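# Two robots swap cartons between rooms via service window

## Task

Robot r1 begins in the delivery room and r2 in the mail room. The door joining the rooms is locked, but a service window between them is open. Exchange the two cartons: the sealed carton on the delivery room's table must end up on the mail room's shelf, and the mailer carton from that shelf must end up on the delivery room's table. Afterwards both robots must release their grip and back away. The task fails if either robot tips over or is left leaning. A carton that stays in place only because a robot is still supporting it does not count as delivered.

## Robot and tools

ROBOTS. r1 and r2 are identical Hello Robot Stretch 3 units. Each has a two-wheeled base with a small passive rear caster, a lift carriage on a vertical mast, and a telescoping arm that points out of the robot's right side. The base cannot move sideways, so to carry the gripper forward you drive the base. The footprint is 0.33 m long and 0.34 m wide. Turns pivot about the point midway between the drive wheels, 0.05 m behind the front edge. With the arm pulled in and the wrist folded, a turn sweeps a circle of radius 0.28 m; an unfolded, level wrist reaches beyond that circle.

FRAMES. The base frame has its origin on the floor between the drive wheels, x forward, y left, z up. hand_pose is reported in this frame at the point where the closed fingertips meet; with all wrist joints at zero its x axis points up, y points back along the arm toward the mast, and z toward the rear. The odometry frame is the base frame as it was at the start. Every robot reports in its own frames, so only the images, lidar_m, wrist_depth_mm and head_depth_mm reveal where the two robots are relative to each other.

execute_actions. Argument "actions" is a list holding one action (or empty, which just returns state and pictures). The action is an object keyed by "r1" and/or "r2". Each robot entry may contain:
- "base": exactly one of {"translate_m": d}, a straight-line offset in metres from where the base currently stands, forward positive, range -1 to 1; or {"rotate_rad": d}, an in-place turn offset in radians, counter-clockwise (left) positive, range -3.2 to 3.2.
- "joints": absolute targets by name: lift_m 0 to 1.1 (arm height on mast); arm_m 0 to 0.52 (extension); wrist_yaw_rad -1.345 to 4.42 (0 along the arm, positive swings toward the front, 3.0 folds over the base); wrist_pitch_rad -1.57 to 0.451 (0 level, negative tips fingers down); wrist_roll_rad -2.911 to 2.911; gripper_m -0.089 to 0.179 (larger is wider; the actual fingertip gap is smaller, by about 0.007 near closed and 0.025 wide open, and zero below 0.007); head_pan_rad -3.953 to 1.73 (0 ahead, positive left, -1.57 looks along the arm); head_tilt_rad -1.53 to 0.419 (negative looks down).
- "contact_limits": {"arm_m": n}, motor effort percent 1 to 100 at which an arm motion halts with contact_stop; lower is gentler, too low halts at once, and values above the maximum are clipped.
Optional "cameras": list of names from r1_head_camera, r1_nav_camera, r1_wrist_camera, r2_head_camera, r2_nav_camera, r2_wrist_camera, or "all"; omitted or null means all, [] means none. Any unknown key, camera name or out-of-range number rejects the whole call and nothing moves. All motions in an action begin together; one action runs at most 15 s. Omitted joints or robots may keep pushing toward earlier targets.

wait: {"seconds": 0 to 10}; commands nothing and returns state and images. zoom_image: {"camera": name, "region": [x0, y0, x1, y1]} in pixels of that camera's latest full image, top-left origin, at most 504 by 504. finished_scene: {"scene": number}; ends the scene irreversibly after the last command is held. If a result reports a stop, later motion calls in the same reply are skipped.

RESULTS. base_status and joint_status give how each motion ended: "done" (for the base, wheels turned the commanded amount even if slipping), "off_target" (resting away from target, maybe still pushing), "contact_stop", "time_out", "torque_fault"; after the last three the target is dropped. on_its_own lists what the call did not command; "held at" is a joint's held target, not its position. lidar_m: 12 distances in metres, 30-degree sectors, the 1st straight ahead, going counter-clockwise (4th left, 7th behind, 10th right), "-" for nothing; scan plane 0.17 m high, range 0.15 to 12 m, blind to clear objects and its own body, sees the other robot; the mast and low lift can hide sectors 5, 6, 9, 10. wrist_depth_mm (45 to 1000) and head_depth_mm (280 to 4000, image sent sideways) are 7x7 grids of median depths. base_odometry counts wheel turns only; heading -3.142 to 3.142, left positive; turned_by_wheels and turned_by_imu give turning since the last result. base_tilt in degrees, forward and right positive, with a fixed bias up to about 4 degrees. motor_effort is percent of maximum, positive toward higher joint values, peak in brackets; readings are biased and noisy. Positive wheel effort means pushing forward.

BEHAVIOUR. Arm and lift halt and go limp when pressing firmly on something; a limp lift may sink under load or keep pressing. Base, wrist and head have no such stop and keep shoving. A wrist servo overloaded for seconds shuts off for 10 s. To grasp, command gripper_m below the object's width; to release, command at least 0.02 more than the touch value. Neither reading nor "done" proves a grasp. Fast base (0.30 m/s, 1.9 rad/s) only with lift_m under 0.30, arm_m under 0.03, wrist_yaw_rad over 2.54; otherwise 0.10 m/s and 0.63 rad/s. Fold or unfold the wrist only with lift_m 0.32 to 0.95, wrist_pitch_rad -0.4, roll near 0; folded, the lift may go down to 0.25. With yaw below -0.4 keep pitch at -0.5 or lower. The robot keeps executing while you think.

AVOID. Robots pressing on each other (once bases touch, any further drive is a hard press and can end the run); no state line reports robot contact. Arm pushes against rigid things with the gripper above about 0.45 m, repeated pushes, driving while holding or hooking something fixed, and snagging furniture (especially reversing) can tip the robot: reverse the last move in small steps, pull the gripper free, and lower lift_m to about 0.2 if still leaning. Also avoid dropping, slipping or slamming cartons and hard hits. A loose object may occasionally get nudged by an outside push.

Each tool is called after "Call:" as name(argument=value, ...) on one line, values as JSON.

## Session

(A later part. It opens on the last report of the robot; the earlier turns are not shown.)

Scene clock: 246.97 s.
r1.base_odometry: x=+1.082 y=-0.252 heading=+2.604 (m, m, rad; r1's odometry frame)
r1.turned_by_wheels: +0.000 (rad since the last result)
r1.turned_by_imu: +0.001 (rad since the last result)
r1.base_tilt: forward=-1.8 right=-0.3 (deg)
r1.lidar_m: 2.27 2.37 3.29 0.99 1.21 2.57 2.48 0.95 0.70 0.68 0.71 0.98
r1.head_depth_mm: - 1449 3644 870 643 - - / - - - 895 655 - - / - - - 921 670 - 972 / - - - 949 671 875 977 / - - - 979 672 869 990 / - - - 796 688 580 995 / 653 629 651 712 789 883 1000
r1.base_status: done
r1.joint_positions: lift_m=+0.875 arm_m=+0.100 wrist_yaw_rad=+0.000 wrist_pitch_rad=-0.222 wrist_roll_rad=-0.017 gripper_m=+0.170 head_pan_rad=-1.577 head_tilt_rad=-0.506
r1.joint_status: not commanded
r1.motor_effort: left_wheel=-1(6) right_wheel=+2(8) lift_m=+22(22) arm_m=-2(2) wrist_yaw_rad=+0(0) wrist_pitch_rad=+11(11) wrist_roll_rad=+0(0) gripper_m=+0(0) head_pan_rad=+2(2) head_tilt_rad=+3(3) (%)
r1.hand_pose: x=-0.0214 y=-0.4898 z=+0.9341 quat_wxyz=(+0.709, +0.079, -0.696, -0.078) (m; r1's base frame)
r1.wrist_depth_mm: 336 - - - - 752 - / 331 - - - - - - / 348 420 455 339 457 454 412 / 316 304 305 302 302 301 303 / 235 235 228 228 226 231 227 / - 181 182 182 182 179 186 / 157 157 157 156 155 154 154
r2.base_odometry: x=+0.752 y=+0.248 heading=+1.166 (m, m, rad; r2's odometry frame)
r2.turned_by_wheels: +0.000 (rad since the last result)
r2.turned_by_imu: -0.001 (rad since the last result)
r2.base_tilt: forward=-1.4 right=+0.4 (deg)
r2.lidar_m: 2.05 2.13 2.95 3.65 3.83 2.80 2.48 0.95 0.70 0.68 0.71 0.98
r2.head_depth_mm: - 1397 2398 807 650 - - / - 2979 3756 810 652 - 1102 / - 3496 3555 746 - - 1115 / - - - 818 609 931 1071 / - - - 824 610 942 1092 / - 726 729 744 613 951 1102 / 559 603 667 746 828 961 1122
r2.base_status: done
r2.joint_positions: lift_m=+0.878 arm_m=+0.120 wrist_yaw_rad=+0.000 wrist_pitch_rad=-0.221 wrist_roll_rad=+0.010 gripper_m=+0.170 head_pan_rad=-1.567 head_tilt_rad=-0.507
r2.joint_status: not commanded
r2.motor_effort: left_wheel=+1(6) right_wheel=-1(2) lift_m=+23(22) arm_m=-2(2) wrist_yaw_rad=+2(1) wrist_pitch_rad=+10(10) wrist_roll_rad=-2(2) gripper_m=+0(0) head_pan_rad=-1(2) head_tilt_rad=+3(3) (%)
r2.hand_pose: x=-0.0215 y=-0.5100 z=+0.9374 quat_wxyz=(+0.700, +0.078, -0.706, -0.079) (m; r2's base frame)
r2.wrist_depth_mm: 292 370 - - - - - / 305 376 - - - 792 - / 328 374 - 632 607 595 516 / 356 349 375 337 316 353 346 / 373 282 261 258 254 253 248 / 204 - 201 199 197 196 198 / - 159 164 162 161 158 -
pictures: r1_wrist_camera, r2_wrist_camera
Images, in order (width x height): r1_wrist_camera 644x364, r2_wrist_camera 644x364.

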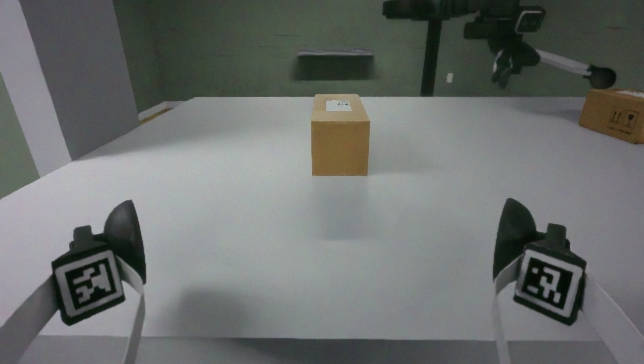

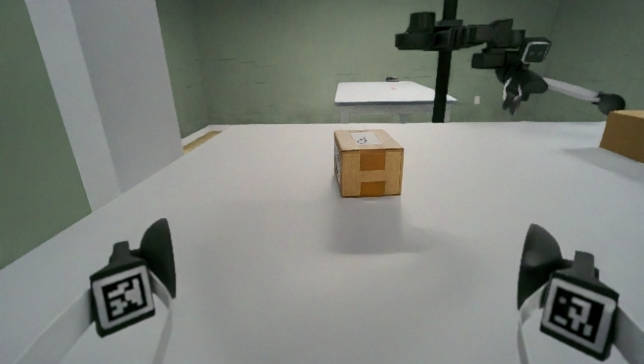

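Both back ~2 cm; faces at ~0.31.

Call:
execute_actions(actions=[{"r1":{"base":{"translate_m":-0.02},"joints":{"arm_m":0.29,"lift_m":0.868}},"r2":{"base":{"translate_m":-0.022},"joints":{"arm_m":0.30,"lift_m":0.868}}}], cameras=["r2_wrist_camera","r1_wrist_camera"])

Call:
execute_actions(actions=[{"r1":{"joints":{"gripper_m":0.015}},"r2":{"joints":{"gripper_m":0.02}}}], cameras=[])

Call:
execute_actions(actions=[{"r1":{"joints":{"lift_m":0.94}},"r2":{"joints":{"lift_m":0.94}}}], cameras=["r2_wrist_camera","r1_wrist_camera"])

Scene clock: 257.80 s.
r1.base_odometry: x=+1.100 y=-0.263 heading=+2.604 (m, m, rad; r1's odometry frame)
r1.turned_by_wheels: +0.000 (rad since the last result)
r1.turned_by_imu: -0.001 (rad since the last result)
r1.base_tilt: forward=-1.8 right=-0.3 (deg)
r1.lidar_m: 2.29 2.39 1.00 0.99 1.16 2.55 2.47 0.95 0.70 0.68 0.71 0.98
r1.head_depth_mm: - - 3593 923 - 851 958 / - - - 985 - 854 964 / - - - 984 - 861 972 / - - - 950 643 865 976 / - - - 977 673 872 988 / - - - 846 685 581 994 / - 678 664 711 778 867 1004
r1.base_status: done
r1.joint_positions: lift_m=+0.868 arm_m=+0.290 wrist_yaw_rad=+0.000 wrist_pitch_rad=-0.222 wrist_roll_rad=-0.017 gripper_m=+0.170 head_pan_rad=-1.577 head_tilt_rad=-0.506
r1.joint_status: all done
r1.motor_effort: left_wheel=-2(7) right_wheel=+2(4) lift_m=+22(23) arm_m=+2(2) wrist_yaw_rad=+0(0) wrist_pitch_rad=+11(11) wrist_roll_rad=+0(0) gripper_m=+0(0) head_pan_rad=+2(3) head_tilt_rad=+3(2) (%)
r1.hand_pose: x=-0.0214 y=-0.6794 z=+0.9271 quat_wxyz=(+0.709, +0.079, -0.696, -0.078) (m; r1's base frame)
r1.wrist_depth_mm: - - - - - - 434 / - - - - - - 438 / - 429 424 435 419 426 384 / 285 287 285 161 283 285 285 / 219 220 196 125 213 217 213 / - 172 164 131 171 168 173 / 143 143 140 137 143 142 140
r2.base_odometry: x=+0.744 y=+0.227 heading=+1.166 (m, m, rad; r2's odometry frame)
r2.turned_by_wheels: +0.000 (rad since the last result)
r2.turned_by_imu: +0.000 (rad since the last result)
r2.base_tilt: forward=-1.2 right=+0.4 (deg)
r2.lidar_m: 2.07 2.16 2.98 3.67 3.81 2.78 2.46 0.95 0.70 0.68 0.71 0.97
r2.head_depth_mm: - 1411 2430 890 562 911 1035 / - 2394 3752 - 554 908 1048 / - 3514 2593 908 566 917 1061 / - - - 859 610 928 1076 / - - - 822 611 937 1093 / - - 806 755 615 951 1104 / 583 617 662 744 797 959 1122
r2.base_status: done
r2.joint_positions: lift_m=+0.868 arm_m=+0.300 wrist_yaw_rad=+0.000 wrist_pitch_rad=-0.221 wrist_roll_rad=+0.010 gripper_m=+0.170 head_pan_rad=-1.567 head_tilt_rad=-0.507
r2.joint_status: all done
r2.motor_effort: left_wheel=+1(4) right_wheel=-1(4) lift_m=+22(22) arm_m=+3(4) wrist_yaw_rad=+0(1) wrist_pitch_rad=+10(10) wrist_roll_rad=-2(2) gripper_m=+0(0) head_pan_rad=+0(2) head_tilt_rad=+3(3) (%)
r2.hand_pose: x=-0.0215 y=-0.6894 z=+0.9274 quat_wxyz=(+0.700, +0.078, -0.706, -0.079) (m; r2's base frame)
r2.wrist_depth_mm: - - - - 947 638 419 / - - - - - - 435 / - - - - - - 452 / 293 349 345 198 326 324 318 / 246 258 240 140 147 231 226 / 197 - 185 138 142 180 180 / - 146 150 144 146 146 -
pictures: r1_wrist_camera, r2_wrist_camera
Images, in order (width x height): r1_wrist_camera 644x364, r2_wrist_camera 644x364.

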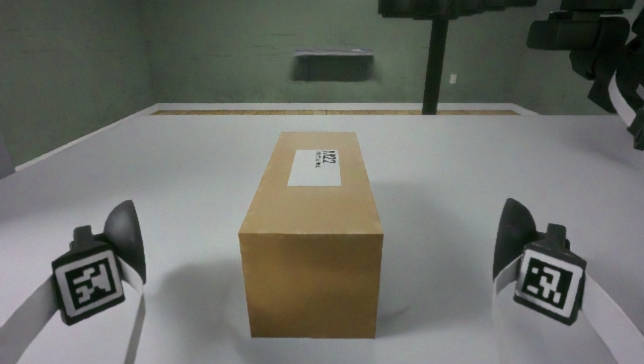

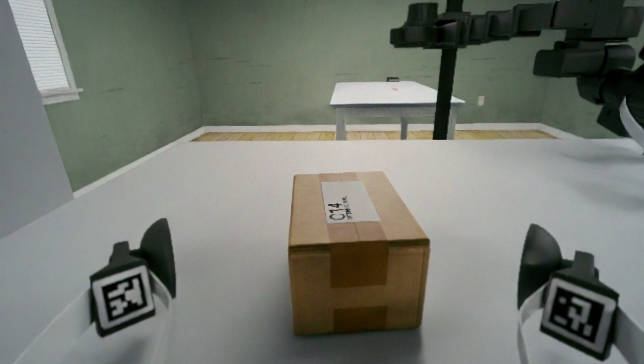

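Scene clock: 259.83 s.
r1.base_odometry: x=+1.100 y=-0.263 heading=+2.604 (m, m, rad; r1's odometry frame)
r1.turned_by_wheels: +0.000 (rad since the last result)
r1.turned_by_imu: +0.000 (rad since the last result)
r1.base_tilt: forward=-1.8 right=-0.2 (deg)
r1.lidar_m: 2.29 2.39 1.00 0.99 1.16 2.55 2.47 0.96 0.70 0.68 0.71 0.99
r1.head_depth_mm: - - 3589 925 - 849 953 / - - - 983 - 854 966 / - - - 978 - 861 973 / - - - 952 657 864 976 / - - - 976 672 871 984 / - - - 846 687 580 993 / - 680 664 714 778 873 999
r1.base_status: not commanded
r1.joint_positions: lift_m=+0.868 arm_m=+0.290 wrist_yaw_rad=+0.000 wrist_pitch_rad=-0.222 wrist_roll_rad=-0.017 gripper_m=+0.016 head_pan_rad=-1.577 head_tilt_rad=-0.506
r1.joint_status: all done
r1.motor_effort: left_wheel=-1(1) right_wheel=+2(2) lift_m=+22(22) arm_m=+2(2) wrist_yaw_rad=+0(1) wrist_pitch_rad=+11(11) wrist_roll_rad=+0(0) gripper_m=-19(90) head_pan_rad=+2(2) head_tilt_rad=+3(3) (%)
r1.hand_pose: x=-0.0214 y=-0.6794 z=+0.9271 quat_wxyz=(+0.709, +0.079, -0.696, -0.078) (m; r1's base frame)
r1.wrist_depth_mm: - - - - - - 433 / - - - - - - 437 / - 433 429 427 424 432 426 / 287 288 286 161 283 281 283 / 216 215 134 127 194 213 213 / 171 171 159 133 158 170 170 / 142 143 142 140 141 142 142
r2.base_odometry: x=+0.744 y=+0.227 heading=+1.166 (m, m, rad; r2's odometry frame)
r2.turned_by_wheels: +0.000 (rad since the last result)
r2.turned_by_imu: +0.000 (rad since the last result)
r2.base_tilt: forward=-1.3 right=+0.6 (deg)
r2.lidar_m: 2.07 2.16 2.97 3.66 3.81 2.78 2.46 0.96 0.70 0.68 0.71 0.97
r2.head_depth_mm: - 1403 2439 892 562 912 1038 / - 2367 3787 - 555 908 1048 / - 3494 2587 905 565 919 1066 / - - - 820 608 930 1079 / - - - 823 612 939 1097 / - - 806 755 614 943 1110 / 581 616 661 744 799 959 1122
r2.base_status: not commanded
r2.joint_positions: lift_m=+0.868 arm_m=+0.300 wrist_yaw_rad=+0.000 wrist_pitch_rad=-0.223 wrist_roll_rad=+0.010 gripper_m=+0.021 head_pan_rad=-1.567 head_tilt_rad=-0.507
r2.joint_status: all done
r2.motor_effort: left_wheel=+2(2) right_wheel=+0(0) lift_m=+23(23) arm_m=+4(4) wrist_yaw_rad=+0(1) wrist_pitch_rad=+11(11) wrist_roll_rad=-2(2) gripper_m=-16(89) head_pan_rad=-1(3) head_tilt_rad=+3(3) (%)
r2.hand_pose: x=-0.0215 y=-0.6892 z=+0.9269 quat_wxyz=(+0.699, +0.078, -0.706, -0.079) (m; r2's base frame)
r2.wrist_depth_mm: - - - - 933 670 416 / - - - - - - 438 / - - - - - - 447 / 290 346 340 196 326 318 317 / 245 243 245 138 150 229 224 / 186 186 - 135 135 177 176 / 152 151 150 143 142 145 145
pictures: none
No camera images: the call's "cameras" was empty. Leave "cameras" out to get every camera's image.

Scene clock: 261.33 s.
r1.base_odometry: x=+1.100 y=-0.263 heading=+2.604 (m, m, rad; r1's odometry frame)
r1.turned_by_wheels: +0.000 (rad since the last result)
r1.turned_by_imu: +0.000 (rad since the last result)
r1.base_tilt: forward=-1.7 right=-0.3 (deg)
r1.lidar_m: 2.29 2.39 1.00 0.99 1.16 2.55 2.47 0.95 0.70 0.68 0.71 0.99
r1.head_depth_mm: - 1364 - - 600 849 959 / - 1476 - - 609 852 961 / - - - - 615 857 973 / - - - 959 658 865 977 / - - - 971 674 873 985 / - - - 845 686 581 990 / - 679 664 713 777 870 997
r1.base_status: not commanded
r1.joint_positions: lift_m=+0.940 arm_m=+0.290 wrist_yaw_rad=+0.000 wrist_pitch_rad=-0.227 wrist_roll_rad=-0.017 gripper_m=+0.016 head_pan_rad=-1.577 head_tilt_rad=-0.506
r1.joint_status: all done
r1.motor_effort: left_wheel=-1(2) right_wheel=+2(2) lift_m=+43(43) arm_m=+2(2) wrist_yaw_rad=+0(0) wrist_pitch_rad=+13(14) wrist_roll_rad=+0(0) gripper_m=-19(19) head_pan_rad=+2(2) head_tilt_rad=+3(2) (%)
r1.hand_pose: x=-0.0214 y=-0.6790 z=+0.9971 quat_wxyz=(+0.709, +0.081, -0.696, -0.080) (m; r1's base frame)
r1.wrist_depth_mm: - - - - - - 436 / - - - - - - 443 / - - - - - - - / - 454 450 162 448 442 446 / 325 333 134 127 307 334 333 / 268 274 249 133 249 270 270 / 226 226 221 211 225 223 224
r2.base_odometry: x=+0.744 y=+0.227 heading=+1.166 (m, m, rad; r2's odometry frame)
r2.turned_by_wheels: +0.000 (rad since the last result)
r2.turned_by_imu: +0.000 (rad since the last result)
r2.base_tilt: forward=-1.2 right=+0.5 (deg)
r2.lidar_m: 2.07 2.16 2.97 3.66 3.79 2.79 2.46 0.95 0.70 0.68 0.71 0.98
r2.head_depth_mm: - 1464 2437 - 602 899 1037 / - 2628 - - 603 905 1047 / - 3489 2490 - 605 916 1062 / - - - 820 609 927 1081 / - - - 823 611 938 1094 / - - 808 756 615 951 1107 / 582 616 663 744 801 958 1118
r2.base_status: not commanded
r2.joint_positions: lift_m=+0.940 arm_m=+0.300 wrist_yaw_rad=+0.000 wrist_pitch_rad=-0.230 wrist_roll_rad=+0.010 gripper_m=+0.021 head_pan_rad=-1.567 head_tilt_rad=-0.507
r2.joint_status: all done
r2.motor_effort: left_wheel=+2(2) right_wheel=-1(0) lift_m=+39(37) arm_m=+3(3) wrist_yaw_rad=+2(0) wrist_pitch_rad=+14(15) wrist_roll_rad=-2(2) gripper_m=-16(16) head_pan_rad=-3(3) head_tilt_rad=+3(3) (%)
r2.hand_pose: x=-0.0215 y=-0.6887 z=+0.9965 quat_wxyz=(+0.699, +0.081, -0.706, -0.082) (m; r2's base frame)
r2.wrist_depth_mm: - - - - 974 698 415 / - - - - - - 440 / - - - - - - - / 290 - 529 199 505 502 494 / 289 396 387 138 150 362 351 / 277 294 - 136 134 277 276 / 239 238 234 217 223 228 226
pictures: r1_wrist_camera, r2_wrist_camera
Images, in order (width x height): r1_wrist_camera 644x364, r2_wrist_camera 644x364.

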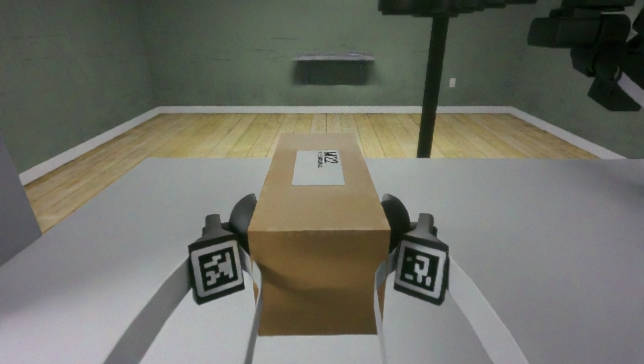

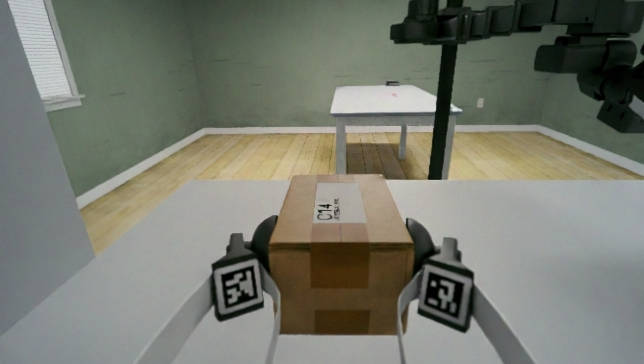

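Call:
execute_actions(actions=[{"r1":{"joints":{"arm_m":0}},"r2":{"joints":{"arm_m":0}}}], cameras=[])

Call:
execute_actions(actions=[{"r1":{"base":{"rotate_rad":1.57}},"r2":{"base":{"rotate_rad":1.73}}}], cameras=[])

Call:
execute_actions(actions=[{"r1":{"base":{"translate_m":0.45}},"r2":{"base":{"translate_m":0.3},"joints":{"wrist_pitch_rad":-0.4,"wrist_yaw_rad":2.7}}}], cameras=[])

Call:
execute_actions(actions=[{"r1":{"base":{"rotate_rad":1.57},"joints":{"head_tilt_rad":-0.8}},"r2":{"base":{"translate_m":0.6},"joints":{"lift_m":0.28}}}], cameras=[])

Call:
execute_actions(actions=[{"r1":{"joints":{"arm_m":0.35,"lift_m":0.78}},"r2":{"base":{"translate_m":1}}}], cameras=[])

Call:
execute_actions(actions=[{"r1":{"joints":{"lift_m":0.74}},"r2":{"base":{"translate_m":0.84}}}], cameras=[])

Call:
execute_actions(actions=[{"r2":{"base":{"rotate_rad":1.45},"joints":{"lift_m":0.86,"head_tilt_rad":-0.8}}}], cameras=[])

Call:
execute_actions(actions=[{"r2":{"joints":{"wrist_yaw_rad":0,"wrist_pitch_rad":-0.2}}}], cameras=["r1_head_camera","r1_wrist_camera","r2_head_camera","r2_wrist_camera"])

Scene clock: 289.23 s.
r1.base_odometry: x=+1.100 y=-0.263 heading=+2.604 (m, m, rad; r1's odometry frame)
r1.turned_by_wheels: +0.000 (rad since the last result)
r1.turned_by_imu: -0.001 (rad since the last result)
r1.base_tilt: forward=-1.7 right=-0.3 (deg)
r1.lidar_m: 2.29 2.39 1.00 0.99 1.16 2.54 2.47 0.95 0.71 0.68 0.71 0.99
r1.head_depth_mm: - 1279 3647 875 623 692 - / - 1474 - 895 635 - - / - - - 918 469 - - / - - - 948 664 864 983 / - - - 976 671 871 989 / - - - 844 686 582 996 / - 679 664 714 778 869 1007
r1.base_status: not commanded
r1.joint_positions: lift_m=+0.940 arm_m=+0.001 wrist_yaw_rad=+0.000 wrist_pitch_rad=-0.228 wrist_roll_rad=-0.017 gripper_m=+0.016 head_pan_rad=-1.577 head_tilt_rad=-0.506
r1.joint_status: all done
joint sent to its limit — the command would take r1.arm_m past its lower limit, so that joint was sent only as far as its limit.
r1.motor_effort: left_wheel=-1(1) right_wheel=+2(2) lift_m=+42(43) arm_m=-2(1) wrist_yaw_rad=+0(0) wrist_pitch_rad=+14(14) wrist_roll_rad=+0(0) gripper_m=-19(18) head_pan_rad=+3(3) head_tilt_rad=+3(3) (%)
r1.hand_pose: x=-0.0214 y=-0.3905 z=+0.9970 quat_wxyz=(+0.709, +0.081, -0.696, -0.080) (m; r1's base frame)
r1.wrist_depth_mm: 393 513 - - - - - / 420 503 - - - - - / 449 517 668 669 659 654 660 / 481 448 450 162 445 457 447 / 356 339 135 127 308 340 335 / 277 279 272 132 272 270 270 / 615 607 601 591 601 585 597
r2.base_odometry: x=+0.744 y=+0.227 heading=+1.166 (m, m, rad; r2's odometry frame)
r2.turned_by_wheels: +0.000 (rad since the last result)
r2.turned_by_imu: +0.000 (rad since the last result)
r2.base_tilt: forward=-1.3 right=+0.3 (deg)
r2.lidar_m: 2.07 2.16 2.98 3.67 3.82 2.78 2.46 0.95 0.70 0.68 0.71 0.97
r2.head_depth_mm: - 1448 2419 807 603 881 - / - 2625 3791 811 627 - - / - 3500 2575 816 440 - - / - - - 821 632 929 1079 / - - - 824 612 936 1092 / - - 806 753 614 948 1106 / 580 617 663 746 802 958 1120
r2.base_status: not commanded
r2.joint_positions: lift_m=+0.940 arm_m=+0.002 wrist_yaw_rad=+0.000 wrist_pitch_rad=-0.230 wrist_roll_rad=+0.010 gripper_m=+0.021 head_pan_rad=-1.567 head_tilt_rad=-0.507
r2.joint_status: all done
joint sent to its limit — the command would take r2.arm_m past its lower limit, so that joint was sent only as far as its limit.
r2.motor_effort: left_wheel=+1(2) right_wheel=+0(1) lift_m=+39(38) arm_m=-3(4) wrist_yaw_rad=+1(1) wrist_pitch_rad=+14(15) wrist_roll_rad=-2(2) gripper_m=-16(16) head_pan_rad=-2(2) head_tilt_rad=+3(3) (%)
r2.hand_pose: x=-0.0215 y=-0.3913 z=+0.9964 quat_wxyz=(+0.699, +0.081, -0.706, -0.082) (m; r2's base frame)
r2.wrist_depth_mm: 406 406 - - - - - / 433 433 - - - - - / 460 455 - - - - - / 491 486 534 200 510 504 492 / 530 382 389 138 150 365 358 / 561 294 - 135 135 284 277 / 623 284 276 268 263 257 248
pictures: none
No camera images: the call's "cameras" was empty. Leave "cameras" out to get every camera's image.

Scene clock: 292.97 s.
r1.base_odometry: x=+1.100 y=-0.263 heading=-2.110 (m, m, rad; r1's odometry frame)
r1.turned_by_wheels: +1.570 (rad since the last result)
r1.turned_by_imu: +1.574 (rad since the last result)
r1.base_tilt: forward=-1.8 right=-0.2 (deg)
r1.lidar_m: 0.99 1.04 2.56 2.47 0.96 0.71 0.68 0.71 0.97 2.29 2.38 1.01
r1.head_depth_mm: 1890 2013 2190 2333 2029 1589 - / 1890 2027 2225 2415 2050 - - / 1907 2050 2210 2422 469 - - / 1903 2045 2224 2432 2138 1630 1321 / 1899 2059 2233 2437 2169 1661 1342 / 1915 2055 2251 2449 2225 1685 1355 / 1922 2078 2256 2461 2272 1716 1374
r1.base_status: done
r1.joint_positions: lift_m=+0.940 arm_m=+0.001 wrist_yaw_rad=+0.000 wrist_pitch_rad=-0.228 wrist_roll_rad=-0.017 gripper_m=+0.016 head_pan_rad=-1.577 head_tilt_rad=-0.506
r1.joint_status: not commanded
r1.motor_effort: left_wheel=-1(8) right_wheel=+2(6) lift_m=+43(43) arm_m=-2(2) wrist_yaw_rad=+0(0) wrist_pitch_rad=+14(14) wrist_roll_rad=+0(0) gripper_m=-18(18) head_pan_rad=+2(2) head_tilt_rad=+2(3) (%)
r1.hand_pose: x=-0.0214 y=-0.3905 z=+0.9970 quat_wxyz=(+0.709, +0.081, -0.696, -0.080) (m; r1's base frame)
r1.wrist_depth_mm: - - - - - - 755 / - - - - - - 803 / - - - - - - 812 / - - - 162 - - 795 / - - 134 127 - - 808 / - - - 133 - - 809 / - - - - - - 809
r2.base_odometry: x=+0.744 y=+0.227 heading=+2.896 (m, m, rad; r2's odometry frame)
r2.turned_by_wheels: +1.730 (rad since the last result)
r2.turned_by_imu: +1.713 (rad since the last result)
r2.base_tilt: forward=-1.3 right=+0.6 (deg)
r2.lidar_m: 3.66 3.31 2.70 1.60 0.83 0.68 0.68 0.75 1.19 2.08 2.29 3.67
r2.head_depth_mm: 1699 1851 2013 2216 1966 1620 - / 1744 1874 2055 2280 2049 - - / 1765 1926 2119 2323 441 - - / 1808 1977 2181 2379 2067 1585 1316 / 1863 2031 2233 2448 2007 1586 1322 / 1906 2065 2308 2486 1997 1593 1319 / 1946 2145 2374 2601 2018 1591 1328
r2.base_status: done
r2.joint_positions: lift_m=+0.940 arm_m=+0.002 wrist_yaw_rad=+0.000 wrist_pitch_rad=-0.230 wrist_roll_rad=+0.010 gripper_m=+0.021 head_pan_rad=-1.567 head_tilt_rad=-0.507
r2.joint_status: not commanded
r2.motor_effort: left_wheel=-1(5) right_wheel=+2(3) lift_m=+39(39) arm_m=-3(3) wrist_yaw_rad=+0(0) wrist_pitch_rad=+15(15) wrist_roll_rad=-2(2) gripper_m=-16(16) head_pan_rad=-2(2) head_tilt_rad=+3(3) (%)
r2.hand_pose: x=-0.0215 y=-0.3913 z=+0.9964 quat_wxyz=(+0.699, +0.081, -0.706, -0.082) (m; r2's base frame)
r2.wrist_depth_mm: - - - - - - - / - - - - - - - / - - - - - - - / - - - 199 - - - / - - - 138 151 - - / - - - 135 134 - - / - - - - - - -
pictures: none
No camera images: the call's "cameras" was empty. Leave "cameras" out to get every camera's image.

Scene clock: 298.43 s.
r1.base_odometry: x=+0.869 y=-0.649 heading=-2.110 (m, m, rad; r1's odometry frame)
r1.turned_by_wheels: +0.000 (rad since the last result)
r1.turned_by_imu: +0.001 (rad since the last result)
r1.base_tilt: forward=-1.8 right=-0.3 (deg)
r1.lidar_m: 1.47 0.65 2.55 2.47 1.60 1.17 1.13 1.18 1.57 2.30 2.38 0.56
r1.head_depth_mm: 1893 2022 2201 2402 1991 1591 - / 1907 2038 2206 2436 2062 - - / 1897 2052 2224 2439 468 - - / 1924 2043 2230 2426 2140 1615 1322 / 1913 2063 2246 2452 2186 1659 1344 / 1912 2078 2260 2464 2235 1682 1361 / 1929 2076 2245 2456 2282 1709 1372
r1.base_status: done
r1.joint_positions: lift_m=+0.940 arm_m=+0.001 wrist_yaw_rad=+0.000 wrist_pitch_rad=-0.228 wrist_roll_rad=-0.017 gripper_m=+0.016 head_pan_rad=-1.577 head_tilt_rad=-0.506
r1.joint_status: not commanded
r1.motor_effort: left_wheel=-2(2) right_wheel=+2(7) lift_m=+42(43) arm_m=-2(2) wrist_yaw_rad=+0(0) wrist_pitch_rad=+14(14) wrist_roll_rad=+0(0) gripper_m=-18(18) head_pan_rad=+2(2) head_tilt_rad=+2(2) (%)
r1.hand_pose: x=-0.0214 y=-0.3905 z=+0.9970 quat_wxyz=(+0.709, +0.081, -0.696, -0.080) (m; r1's base frame)
r1.wrist_depth_mm: - - - - - - - / - - - - - - - / - - - - - - - / - - - 162 - - - / - - 135 127 - - - / - - - 133 - - - / - - - - - - -
r2.base_odometry: x=+0.453 y=+0.300 heading=+2.896 (m, m, rad; r2's odometry frame)
r2.turned_by_wheels: +0.000 (rad since the last result)
r2.turned_by_imu: -0.001 (rad since the last result)
r2.base_tilt: forward=-1.4 right=+0.7 (deg)
r2.lidar_m: 3.37 3.26 2.65 2.26 1.19 0.98 0.98 1.08 1.72 2.13 2.36 3.38
r2.head_depth_mm: 1738 1904 2064 2280 1975 1617 - / 1764 1936 2133 2340 1969 1611 - / 1826 1978 2165 2375 1970 1625 - / 1870 2038 2233 2419 1982 1679 - / 1902 2083 2287 2484 1987 1588 - / 1961 2130 2384 2539 1993 1591 1320 / 2004 2188 2436 2603 2020 1601 1330
r2.base_status: done
r2.joint_positions: lift_m=+0.940 arm_m=+0.002 wrist_yaw_rad=+2.698 wrist_pitch_rad=-0.426 wrist_roll_rad=+0.010 gripper_m=+0.021 head_pan_rad=-1.567 head_tilt_rad=-0.507
r2.joint_status: all done
r2.motor_effort: left_wheel=-2(5) right_wheel=+2(5) lift_m=+39(39) arm_m=-2(3) wrist_yaw_rad=+2(2) wrist_pitch_rad=+13(14) wrist_roll_rad=-2(2) gripper_m=-16(16) head_pan_rad=-2(2) head_tilt_rad=+3(3) (%)
r2.hand_pose: x=+0.0745 y=+0.0545 z=+0.9505 quat_wxyz=(+0.298, +0.710, -0.007, +0.638) (m; r2's base frame)
r2.wrist_depth_mm: - - - - - - - / - - - - - - - / - - - - - - - / - - - 199 - - - / - - - 138 150 - - / - - - 135 135 - - / - - - - - - -
pictures: none
No camera images: the call's "cameras" was empty. Leave "cameras" out to get every camera's image.

Scene clock: 305.97 s.
r1.base_odometry: x=+0.869 y=-0.649 heading=-0.540 (m, m, rad; r1's odometry frame)
r1.turned_by_wheels: +1.570 (rad since the last result)
r1.turned_by_imu: +1.574 (rad since the last result)
r1.base_tilt: forward=-1.8 right=-0.3 (deg)
r1.lidar_m: 2.46 1.61 1.18 1.13 1.17 1.57 2.30 2.38 0.56 1.54 0.65 2.56
r1.head_depth_mm: 2654 2922 1013 788 - - 1074 / 2673 1494 988 813 - - 1075 / 2649 1433 1008 428 - 1314 1114 / 2665 1487 1036 787 1472 1323 1143 / 2659 1542 1065 812 1475 1343 1159 / 2644 1614 1096 826 769 1257 1166 / 2677 2992 1162 848 766 1281 1186
r1.base_status: done
r1.joint_positions: lift_m=+0.940 arm_m=+0.001 wrist_yaw_rad=+0.000 wrist_pitch_rad=-0.228 wrist_roll_rad=-0.017 gripper_m=+0.016 head_pan_rad=-1.577 head_tilt_rad=-0.790
r1.joint_status: all done
r1.motor_effort: left_wheel=-2(6) right_wheel=+3(7) lift_m=+42(43) arm_m=-2(2) wrist_yaw_rad=+0(0) wrist_pitch_rad=+14(14) wrist_roll_rad=+0(0) gripper_m=-18(19) head_pan_rad=+2(2) head_tilt_rad=-5(25) (%)
r1.hand_pose: x=-0.0214 y=-0.3905 z=+0.9970 quat_wxyz=(+0.709, +0.081, -0.696, -0.080) (m; r1's base frame)
r1.wrist_depth_mm: - - - - - - - / - - - - - - - / - - - - - - - / - 769 782 161 816 - - / 611 583 134 127 526 - - / 473 475 435 133 431 495 - / 392 398 381 367 390 392 -
r2.base_odometry: x=-0.129 y=+0.446 heading=+2.896 (m, m, rad; r2's odometry frame)
r2.turned_by_wheels: +0.000 (rad since the last result)
r2.turned_by_imu: -0.001 (rad since the last result)
r2.base_tilt: forward=-1.1 right=+0.6 (deg)
r2.lidar_m: 2.77 3.06 2.54 2.53 1.92 1.58 1.57 1.74 2.25 2.23 2.47 2.78
r2.head_depth_mm: 1832 1998 2177 2348 1974 1568 1308 / 1861 2040 2232 2423 1996 1580 1312 / 1916 2075 2306 2471 1975 1583 1313 / 1955 2124 2341 2523 1986 1584 1323 / 1996 2185 2418 2560 2000 1598 1317 / 2041 2245 2462 2640 2000 1593 1322 / 2100 2318 2586 2720 2010 1596 1328
r2.base_status: done
r2.joint_positions: lift_m=+0.280 arm_m=+0.002 wrist_yaw_rad=+2.699 wrist_pitch_rad=-0.427 wrist_roll_rad=+0.010 gripper_m=+0.021 head_pan_rad=-1.567 head_tilt_rad=-0.507
r2.joint_status: all done
r2.motor_effort: left_wheel=-1(11) right_wheel=+2(7) lift_m=+24(32) arm_m=-2(2) wrist_yaw_rad=+1(2) wrist_pitch_rad=+13(13) wrist_roll_rad=-2(2) gripper_m=-15(16) head_pan_rad=-2(2) head_tilt_rad=+3(3) (%)
r2.hand_pose: x=+0.0743 y=+0.0544 z=+0.2908 quat_wxyz=(+0.298, +0.710, -0.007, +0.638) (m; r2's base frame)
r2.wrist_depth_mm: - - - - - - - / - - - - - - - / - - - - - 989 963 / - 803 785 198 730 756 719 / - 650 642 137 151 588 579 / - 528 - 136 135 497 488 / 449 - - 418 417 431 422
pictures: none
No camera images: the call's "cameras" was empty. Leave "cameras" out to get every camera's image.

Scene clock: 311.00 s.
r1.base_odometry: x=+0.869 y=-0.649 heading=-0.540 (m, m, rad; r1's odometry frame)
r1.turned_by_wheels: +0.000 (rad since the last result)
r1.turned_by_imu: +0.000 (rad since the last result)
r1.base_tilt: forward=-1.7 right=-0.3 (deg)
r1.lidar_m: 2.47 1.62 1.17 1.13 1.17 1.57 2.29 2.38 0.56 1.54 0.65 2.56
r1.head_depth_mm: 2677 2944 1034 772 - 1069 1107 / 2671 1495 1052 715 1437 1297 1123 / 2691 1434 1091 728 1440 1308 1129 / 2679 1491 1042 795 1461 1329 1139 / 2625 1530 1060 810 1473 1336 1155 / 2658 1607 1082 826 769 1255 1166 / 2683 3005 1161 841 769 1280 1190
r1.base_status: not commanded
r1.joint_positions: lift_m=+0.780 arm_m=+0.350 wrist_yaw_rad=+0.000 wrist_pitch_rad=-0.228 wrist_roll_rad=-0.017 gripper_m=+0.016 head_pan_rad=-1.577 head_tilt_rad=-0.790
r1.joint_status: all done
r1.motor_effort: left_wheel=-2(1) right_wheel=+2(2) lift_m=+23(36) arm_m=+2(2) wrist_yaw_rad=-1(1) wrist_pitch_rad=+14(14) wrist_roll_rad=+0(0) gripper_m=-18(18) head_pan_rad=+2(2) head_tilt_rad=-6(5) (%)
r1.hand_pose: x=-0.0214 y=-0.7389 z=+0.8376 quat_wxyz=(+0.709, +0.082, -0.696, -0.080) (m; r1's base frame)
r1.wrist_depth_mm: - - - - - - - / - - - - - - - / 665 592 586 587 585 - - / 402 399 397 162 391 394 - / 299 299 134 126 271 299 301 / 240 246 222 133 219 237 237 / 200 200 196 185 199 199 198
r2.base_odometry: x=-1.099 y=+0.689 heading=+2.896 (m, m, rad; r2's odometry frame)
r2.turned_by_wheels: +0.000 (rad since the last result)
r2.turned_by_imu: -0.002 (rad since the last result)
r2.base_tilt: forward=-1.3 right=+0.4 (deg)
r2.lidar_m: 1.77 1.96 2.39 2.37 2.61 2.57 2.56 2.84 2.43 2.41 2.17 1.78
r2.head_depth_mm: 1970 2157 2336 2493 1974 1564 1304 / 2021 2189 2415 2543 1962 1569 1312 / 2060 2260 2459 2610 1997 1584 1310 / 2134 2304 2526 2664 2000 1592 1320 / 2184 2365 2618 2706 1997 1589 1314 / 2210 2424 2677 2702 1998 1587 1327 / 2265 2485 2739 2734 2011 1592 1325
r2.base_status: done
r2.joint_positions: lift_m=+0.280 arm_m=+0.002 wrist_yaw_rad=+2.699 wrist_pitch_rad=-0.428 wrist_roll_rad=+0.010 gripper_m=+0.021 head_pan_rad=-1.567 head_tilt_rad=-0.507
r2.joint_status: not commanded
r2.motor_effort: left_wheel=-1(9) right_wheel=+1(7) lift_m=+24(23) arm_m=-3(2) wrist_yaw_rad=+1(1) wrist_pitch_rad=+13(13) wrist_roll_rad=-2(2) gripper_m=-16(16) head_pan_rad=-2(1) head_tilt_rad=+3(3) (%)
r2.hand_pose: x=+0.0743 y=+0.0543 z=+0.2907 quat_wxyz=(+0.298, +0.710, -0.006, +0.638) (m; r2's base frame)
r2.wrist_depth_mm: - - - - - - - / - - - - - - - / - - - - 986 986 963 / - 791 780 199 759 725 719 / - 640 640 137 150 594 588 / - 527 - 136 134 495 488 / 446 - - 408 418 420 422
pictures: none
No camera images: the call's "cameras" was empty. Leave "cameras" out to get every camera's image.

Scene clock: 315.57 s.
r1.base_odometry: x=+0.869 y=-0.649 heading=-0.540 (m, m, rad; r1's odometry frame)
r1.turned_by_wheels: +0.000 (rad since the last result)
r1.turned_by_imu: +0.000 (rad since the last result)
r1.base_tilt: forward=-1.7 right=-0.2 (deg)
r1.lidar_m: 2.47 1.61 1.17 1.13 1.17 1.57 2.29 2.37 0.56 1.54 0.64 2.56
r1.head_depth_mm: 2688 2929 1013 775 - 1072 1096 / 2672 1492 1008 - 1438 1288 1119 / 2670 1429 1030 - 1437 1319 1130 / 2700 1485 1044 792 1457 1334 1147 / 2646 1541 1063 810 1476 1345 1157 / 2655 1619 1090 826 767 1257 1163 / 2661 3023 1161 844 769 1285 1190
r1.base_status: not commanded
r1.joint_positions: lift_m=+0.740 arm_m=+0.350 wrist_yaw_rad=+0.000 wrist_pitch_rad=-0.228 wrist_roll_rad=-0.017 gripper_m=+0.016 head_pan_rad=-1.577 head_tilt_rad=-0.790
r1.joint_status: all done
r1.motor_effort: left_wheel=-1(1) right_wheel=+2(2) lift_m=+24(24) arm_m=+2(2) wrist_yaw_rad=-1(0) wrist_pitch_rad=+14(14) wrist_roll_rad=+0(0) gripper_m=-18(18) head_pan_rad=+2(2) head_tilt_rad=-5(5) (%)
r1.hand_pose: x=-0.0214 y=-0.7389 z=+0.7976 quat_wxyz=(+0.709, +0.082, -0.696, -0.080) (m; r1's base frame)
r1.wrist_depth_mm: - - - - - - - / - - 877 887 - - - / 447 456 454 447 445 443 - / 304 304 303 162 299 297 297 / 228 229 135 127 207 227 227 / 183 187 170 133 168 183 181 / 152 152 150 143 153 152 152
r2.base_odometry: x=-1.914 y=+0.894 heading=+2.896 (m, m, rad; r2's odometry frame)
r2.turned_by_wheels: +0.000 (rad since the last result)
r2.turned_by_imu: -0.002 (rad since the last result)
r2.base_tilt: forward=-1.4 right=+0.6 (deg)
r2.lidar_m: 0.94 1.04 1.65 2.23 2.46 3.43 3.40 3.14 2.57 2.25 1.15 0.94
r2.head_depth_mm: 2120 2275 2485 2644 1970 1569 1309 / 2148 2322 2569 2659 1964 1576 1310 / 2201 2410 2627 2674 1969 1588 1312 / 2235 2455 2690 2656 1991 1589 1323 / 2276 2455 2673 2578 2006 1578 1323 / 1950 2029 2106 2200 2007 1589 1326 / 1591 1642 1690 1749 1801 1605 1324
r2.base_status: done
r2.joint_positions: lift_m=+0.280 arm_m=+0.002 wrist_yaw_rad=+2.699 wrist_pitch_rad=-0.428 wrist_roll_rad=+0.010 gripper_m=+0.021 head_pan_rad=-1.567 head_tilt_rad=-0.507
r2.joint_status: not commanded
r2.motor_effort: left_wheel=-1(9) right_wheel=+1(7) lift_m=+23(24) arm_m=-2(3) wrist_yaw_rad=+1(1) wrist_pitch_rad=+13(13) wrist_roll_rad=-2(2) gripper_m=-16(16) head_pan_rad=-1(2) head_tilt_rad=+3(3) (%)
r2.hand_pose: x=+0.0743 y=+0.0543 z=+0.2907 quat_wxyz=(+0.298, +0.710, -0.006, +0.638) (m; r2's base frame)
r2.wrist_depth_mm: - - - - - - 858 / - - - - - - 849 / - - - - 978 964 840 / - 787 786 199 770 738 719 / - 631 645 138 151 585 581 / - 532 - 136 135 499 497 / 450 - - 414 423 424 430
pictures: none
No camera images: the call's "cameras" was empty. Leave "cameras" out to get every camera's image.

Scene clock: 321.67 s.
r1.base_odometry: x=+0.869 y=-0.649 heading=-0.540 (m, m, rad; r1's odometry frame)
r1.turned_by_wheels: +0.000 (rad since the last result)
r1.turned_by_imu: +0.000 (rad since the last result)
r1.base_tilt: forward=-1.7 right=-0.2 (deg)
r1.lidar_m: 2.46 1.61 1.18 1.13 1.17 1.57 2.29 2.37 0.56 1.53 0.65 2.57
r1.head_depth_mm: 2632 2914 1015 774 - 1066 1100 / 2683 1496 1005 - 1446 1295 1118 / 2675 1437 1033 - 1435 1314 1137 / 2645 1491 1038 796 1456 1322 1140 / 2648 1542 1067 811 1471 1344 1162 / 2668 1603 1090 827 769 1268 1164 / 2646 2984 1161 841 766 1282 1188
r1.base_status: not commanded
r1.joint_positions: lift_m=+0.740 arm_m=+0.350 wrist_yaw_rad=+0.000 wrist_pitch_rad=-0.228 wrist_roll_rad=-0.017 gripper_m=+0.016 head_pan_rad=-1.577 head_tilt_rad=-0.790
r1.joint_status: not commanded
r1.motor_effort: left_wheel=-1(1) right_wheel=+3(2) lift_m=+23(23) arm_m=+2(2) wrist_yaw_rad=+0(0) wrist_pitch_rad=+14(14) wrist_roll_rad=+0(0) gripper_m=-18(18) head_pan_rad=+2(3) head_tilt_rad=-5(6) (%)
r1.hand_pose: x=-0.0214 y=-0.7389 z=+0.7976 quat_wxyz=(+0.709, +0.082, -0.696, -0.080) (m; r1's base frame)
r1.wrist_depth_mm: - - - - - - - / - - 879 862 - - - / 455 456 456 448 444 444 - / 305 300 304 162 303 298 300 / 229 228 135 127 207 226 228 / 183 187 170 133 169 182 181 / 153 153 150 143 152 151 152
r2.base_odometry: x=-1.914 y=+0.894 heading=-1.937 (m, m, rad; r2's odometry frame)
r2.turned_by_wheels: +1.450 (rad since the last result)
r2.turned_by_imu: +1.435 (rad since the last result)
r2.base_tilt: forward=-1.2 right=+0.5 (deg)
r2.lidar_m: 2.23 2.36 3.37 3.40 3.46 2.62 2.56 1.26 0.96 0.94 1.00 1.42
r2.head_depth_mm: 786 892 894 726 1444 - 1118 / 794 901 898 728 1447 - 1109 / 801 911 903 735 1476 - - / 808 922 909 736 1493 - 1178 / 819 934 916 741 1505 1317 1161 / 828 948 1053 745 1522 1325 1163 / 838 961 1128 1323 1545 1330 1169
r2.base_status: done
r2.joint_positions: lift_m=+0.860 arm_m=+0.002 wrist_yaw_rad=+2.699 wrist_pitch_rad=-0.428 wrist_roll_rad=+0.010 gripper_m=+0.021 head_pan_rad=-1.567 head_tilt_rad=-0.790
r2.joint_status: all done
r2.motor_effort: left_wheel=-2(7) right_wheel=+2(6) lift_m=+39(41) arm_m=-2(3) wrist_yaw_rad=+1(1) wrist_pitch_rad=+14(14) wrist_roll_rad=-2(1) gripper_m=-16(16) head_pan_rad=-3(2) head_tilt_rad=-5(25) (%)
r2.hand_pose: x=+0.0742 y=+0.0543 z=+0.8700 quat_wxyz=(+0.299, +0.710, -0.006, +0.638) (m; r2's base frame)
r2.wrist_depth_mm: - - - - - - - / - - - - - - - / - - - - - - - / - - - 198 - - - / - - - 137 151 - - / - - - 136 135 - - / - - - - - - -
pictures: none
No camera images: the call's "cameras" was empty. Leave "cameras" out to get every camera's image.

Scene clock: 324.00 s.
r1.base_odometry: x=+0.869 y=-0.649 heading=-0.540 (m, m, rad; r1's odometry frame)
r1.turned_by_wheels: +0.000 (rad since the last result)
r1.turned_by_imu: +0.000 (rad since the last result)
r1.base_tilt: forward=-1.8 right=-0.3 (deg)
r1.lidar_m: 2.47 1.62 1.18 1.13 1.17 1.57 2.29 2.38 0.56 1.53 0.65 2.56
r1.head_depth_mm: 2679 2899 1014 774 - 1063 1101 / 2641 1491 1005 - 1454 1290 1118 / 2697 1433 1030 - 1450 1304 1131 / 2668 1483 1038 791 1456 1333 1150 / 2677 1535 1062 808 1474 1337 1165 / 2674 1598 1094 826 767 1260 1169 / 2647 2994 1160 842 767 1278 1183
r1.base_status: not commanded
r1.joint_positions: lift_m=+0.740 arm_m=+0.350 wrist_yaw_rad=+0.000 wrist_pitch_rad=-0.228 wrist_roll_rad=-0.017 gripper_m=+0.016 head_pan_rad=-1.577 head_tilt_rad=-0.790
r1.joint_status: not commanded
r1.motor_effort: left_wheel=-1(1) right_wheel=+2(3) lift_m=+23(23) arm_m=+2(2) wrist_yaw_rad=-1(0) wrist_pitch_rad=+14(14) wrist_roll_rad=+0(0) gripper_m=-18(17) head_pan_rad=+2(2) head_tilt_rad=-5(5) (%)
r1.hand_pose: x=-0.0214 y=-0.7389 z=+0.7976 quat_wxyz=(+0.709, +0.082, -0.696, -0.080) (m; r1's base frame)
r1.wrist_depth_mm: - - - - - - - / - - 886 864 - - - / 454 455 450 445 448 443 - / 306 299 301 161 300 300 298 / 228 226 134 127 207 227 225 / 182 187 170 133 169 182 181 / 153 153 150 142 152 152 152
r2.base_odometry: x=-1.914 y=+0.894 heading=-1.937 (m, m, rad; r2's odometry frame)
r2.turned_by_wheels: +0.000 (rad since the last result)
r2.turned_by_imu: +0.000 (rad since the last result)
r2.base_tilt: forward=-1.3 right=+0.4 (deg)
r2.lidar_m: 2.23 2.36 3.40 3.39 3.45 2.62 2.55 1.26 0.96 0.94 0.99 1.42
r2.head_depth_mm: 783 888 894 725 1432 - - / 793 904 896 749 1455 - - / 801 910 907 491 - - - / 811 924 907 757 1488 1312 1160 / 820 935 916 741 1509 1318 1163 / 828 947 1055 746 1521 1320 1169 / 841 961 1125 1325 1544 1327 1174
r2.base_status: not commanded
r2.joint_positions: lift_m=+0.860 arm_m=+0.002 wrist_yaw_rad=+0.002 wrist_pitch_rad=-0.235 wrist_roll_rad=+0.010 gripper_m=+0.021 head_pan_rad=-1.567 head_tilt_rad=-0.790
r2.joint_status: all done
r2.motor_effort: left_wheel=-1(2) right_wheel=+1(4) lift_m=+39(39) arm_m=-3(2) wrist_yaw_rad=+0(2) wrist_pitch_rad=+17(13) wrist_roll_rad=-2(1) gripper_m=-16(16) head_pan_rad=-2(2) head_tilt_rad=-5(5) (%)
r2.hand_pose: x=-0.0211 y=-0.3909 z=+0.9154 quat_wxyz=(+0.699, +0.083, -0.705, -0.083) (m; r2's base frame)
r2.wrist_depth_mm: 679 672 660 621 612 600 577 / 740 717 698 665 643 629 610 / 785 757 736 723 702 664 645 / 864 825 760 199 652 650 639 / 941 878 504 138 150 472 457 / - 381 - 136 135 368 358 / - 341 330 310 302 298 295
pictures: r1_head_camera (sideways: a quarter turn clockwise sets it upright), r1_wrist_camera, r2_head_camera (sideways: a quarter turn clockwise sets it upright), r2_wrist_camera
Images, in order (width x height): r1_head_camera 896x504, r1_wrist_camera 644x364, r2_head_camera 896x504, r2_wrist_camera 644x364.

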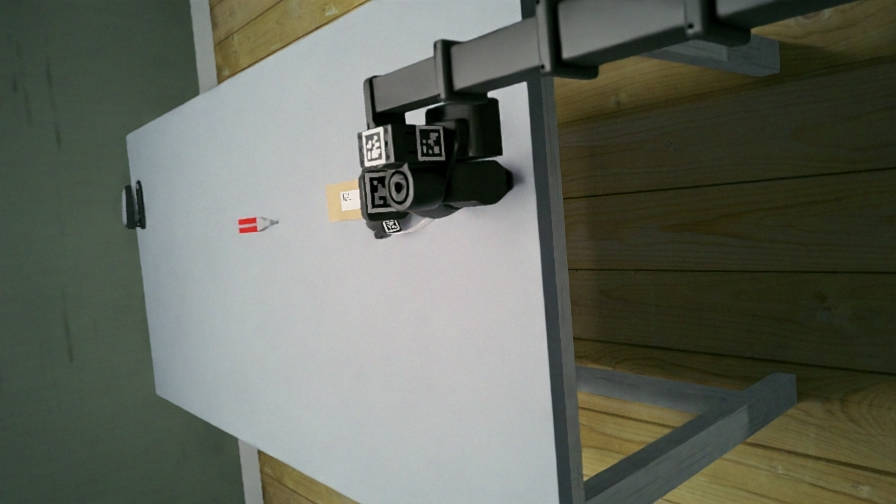

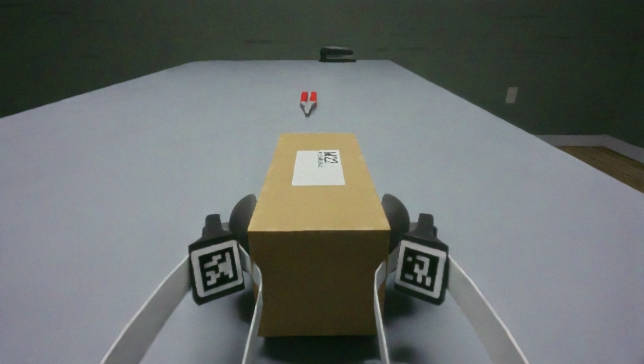

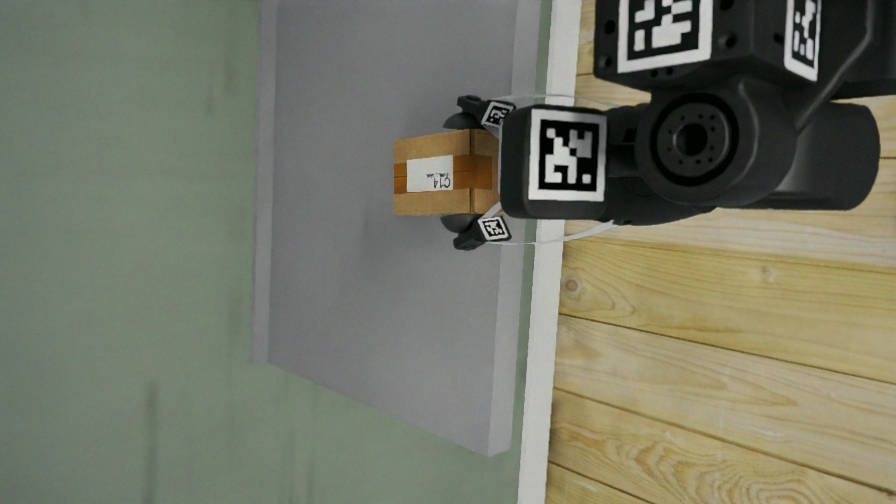

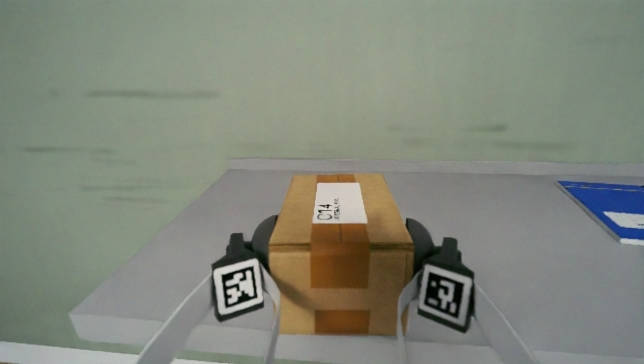

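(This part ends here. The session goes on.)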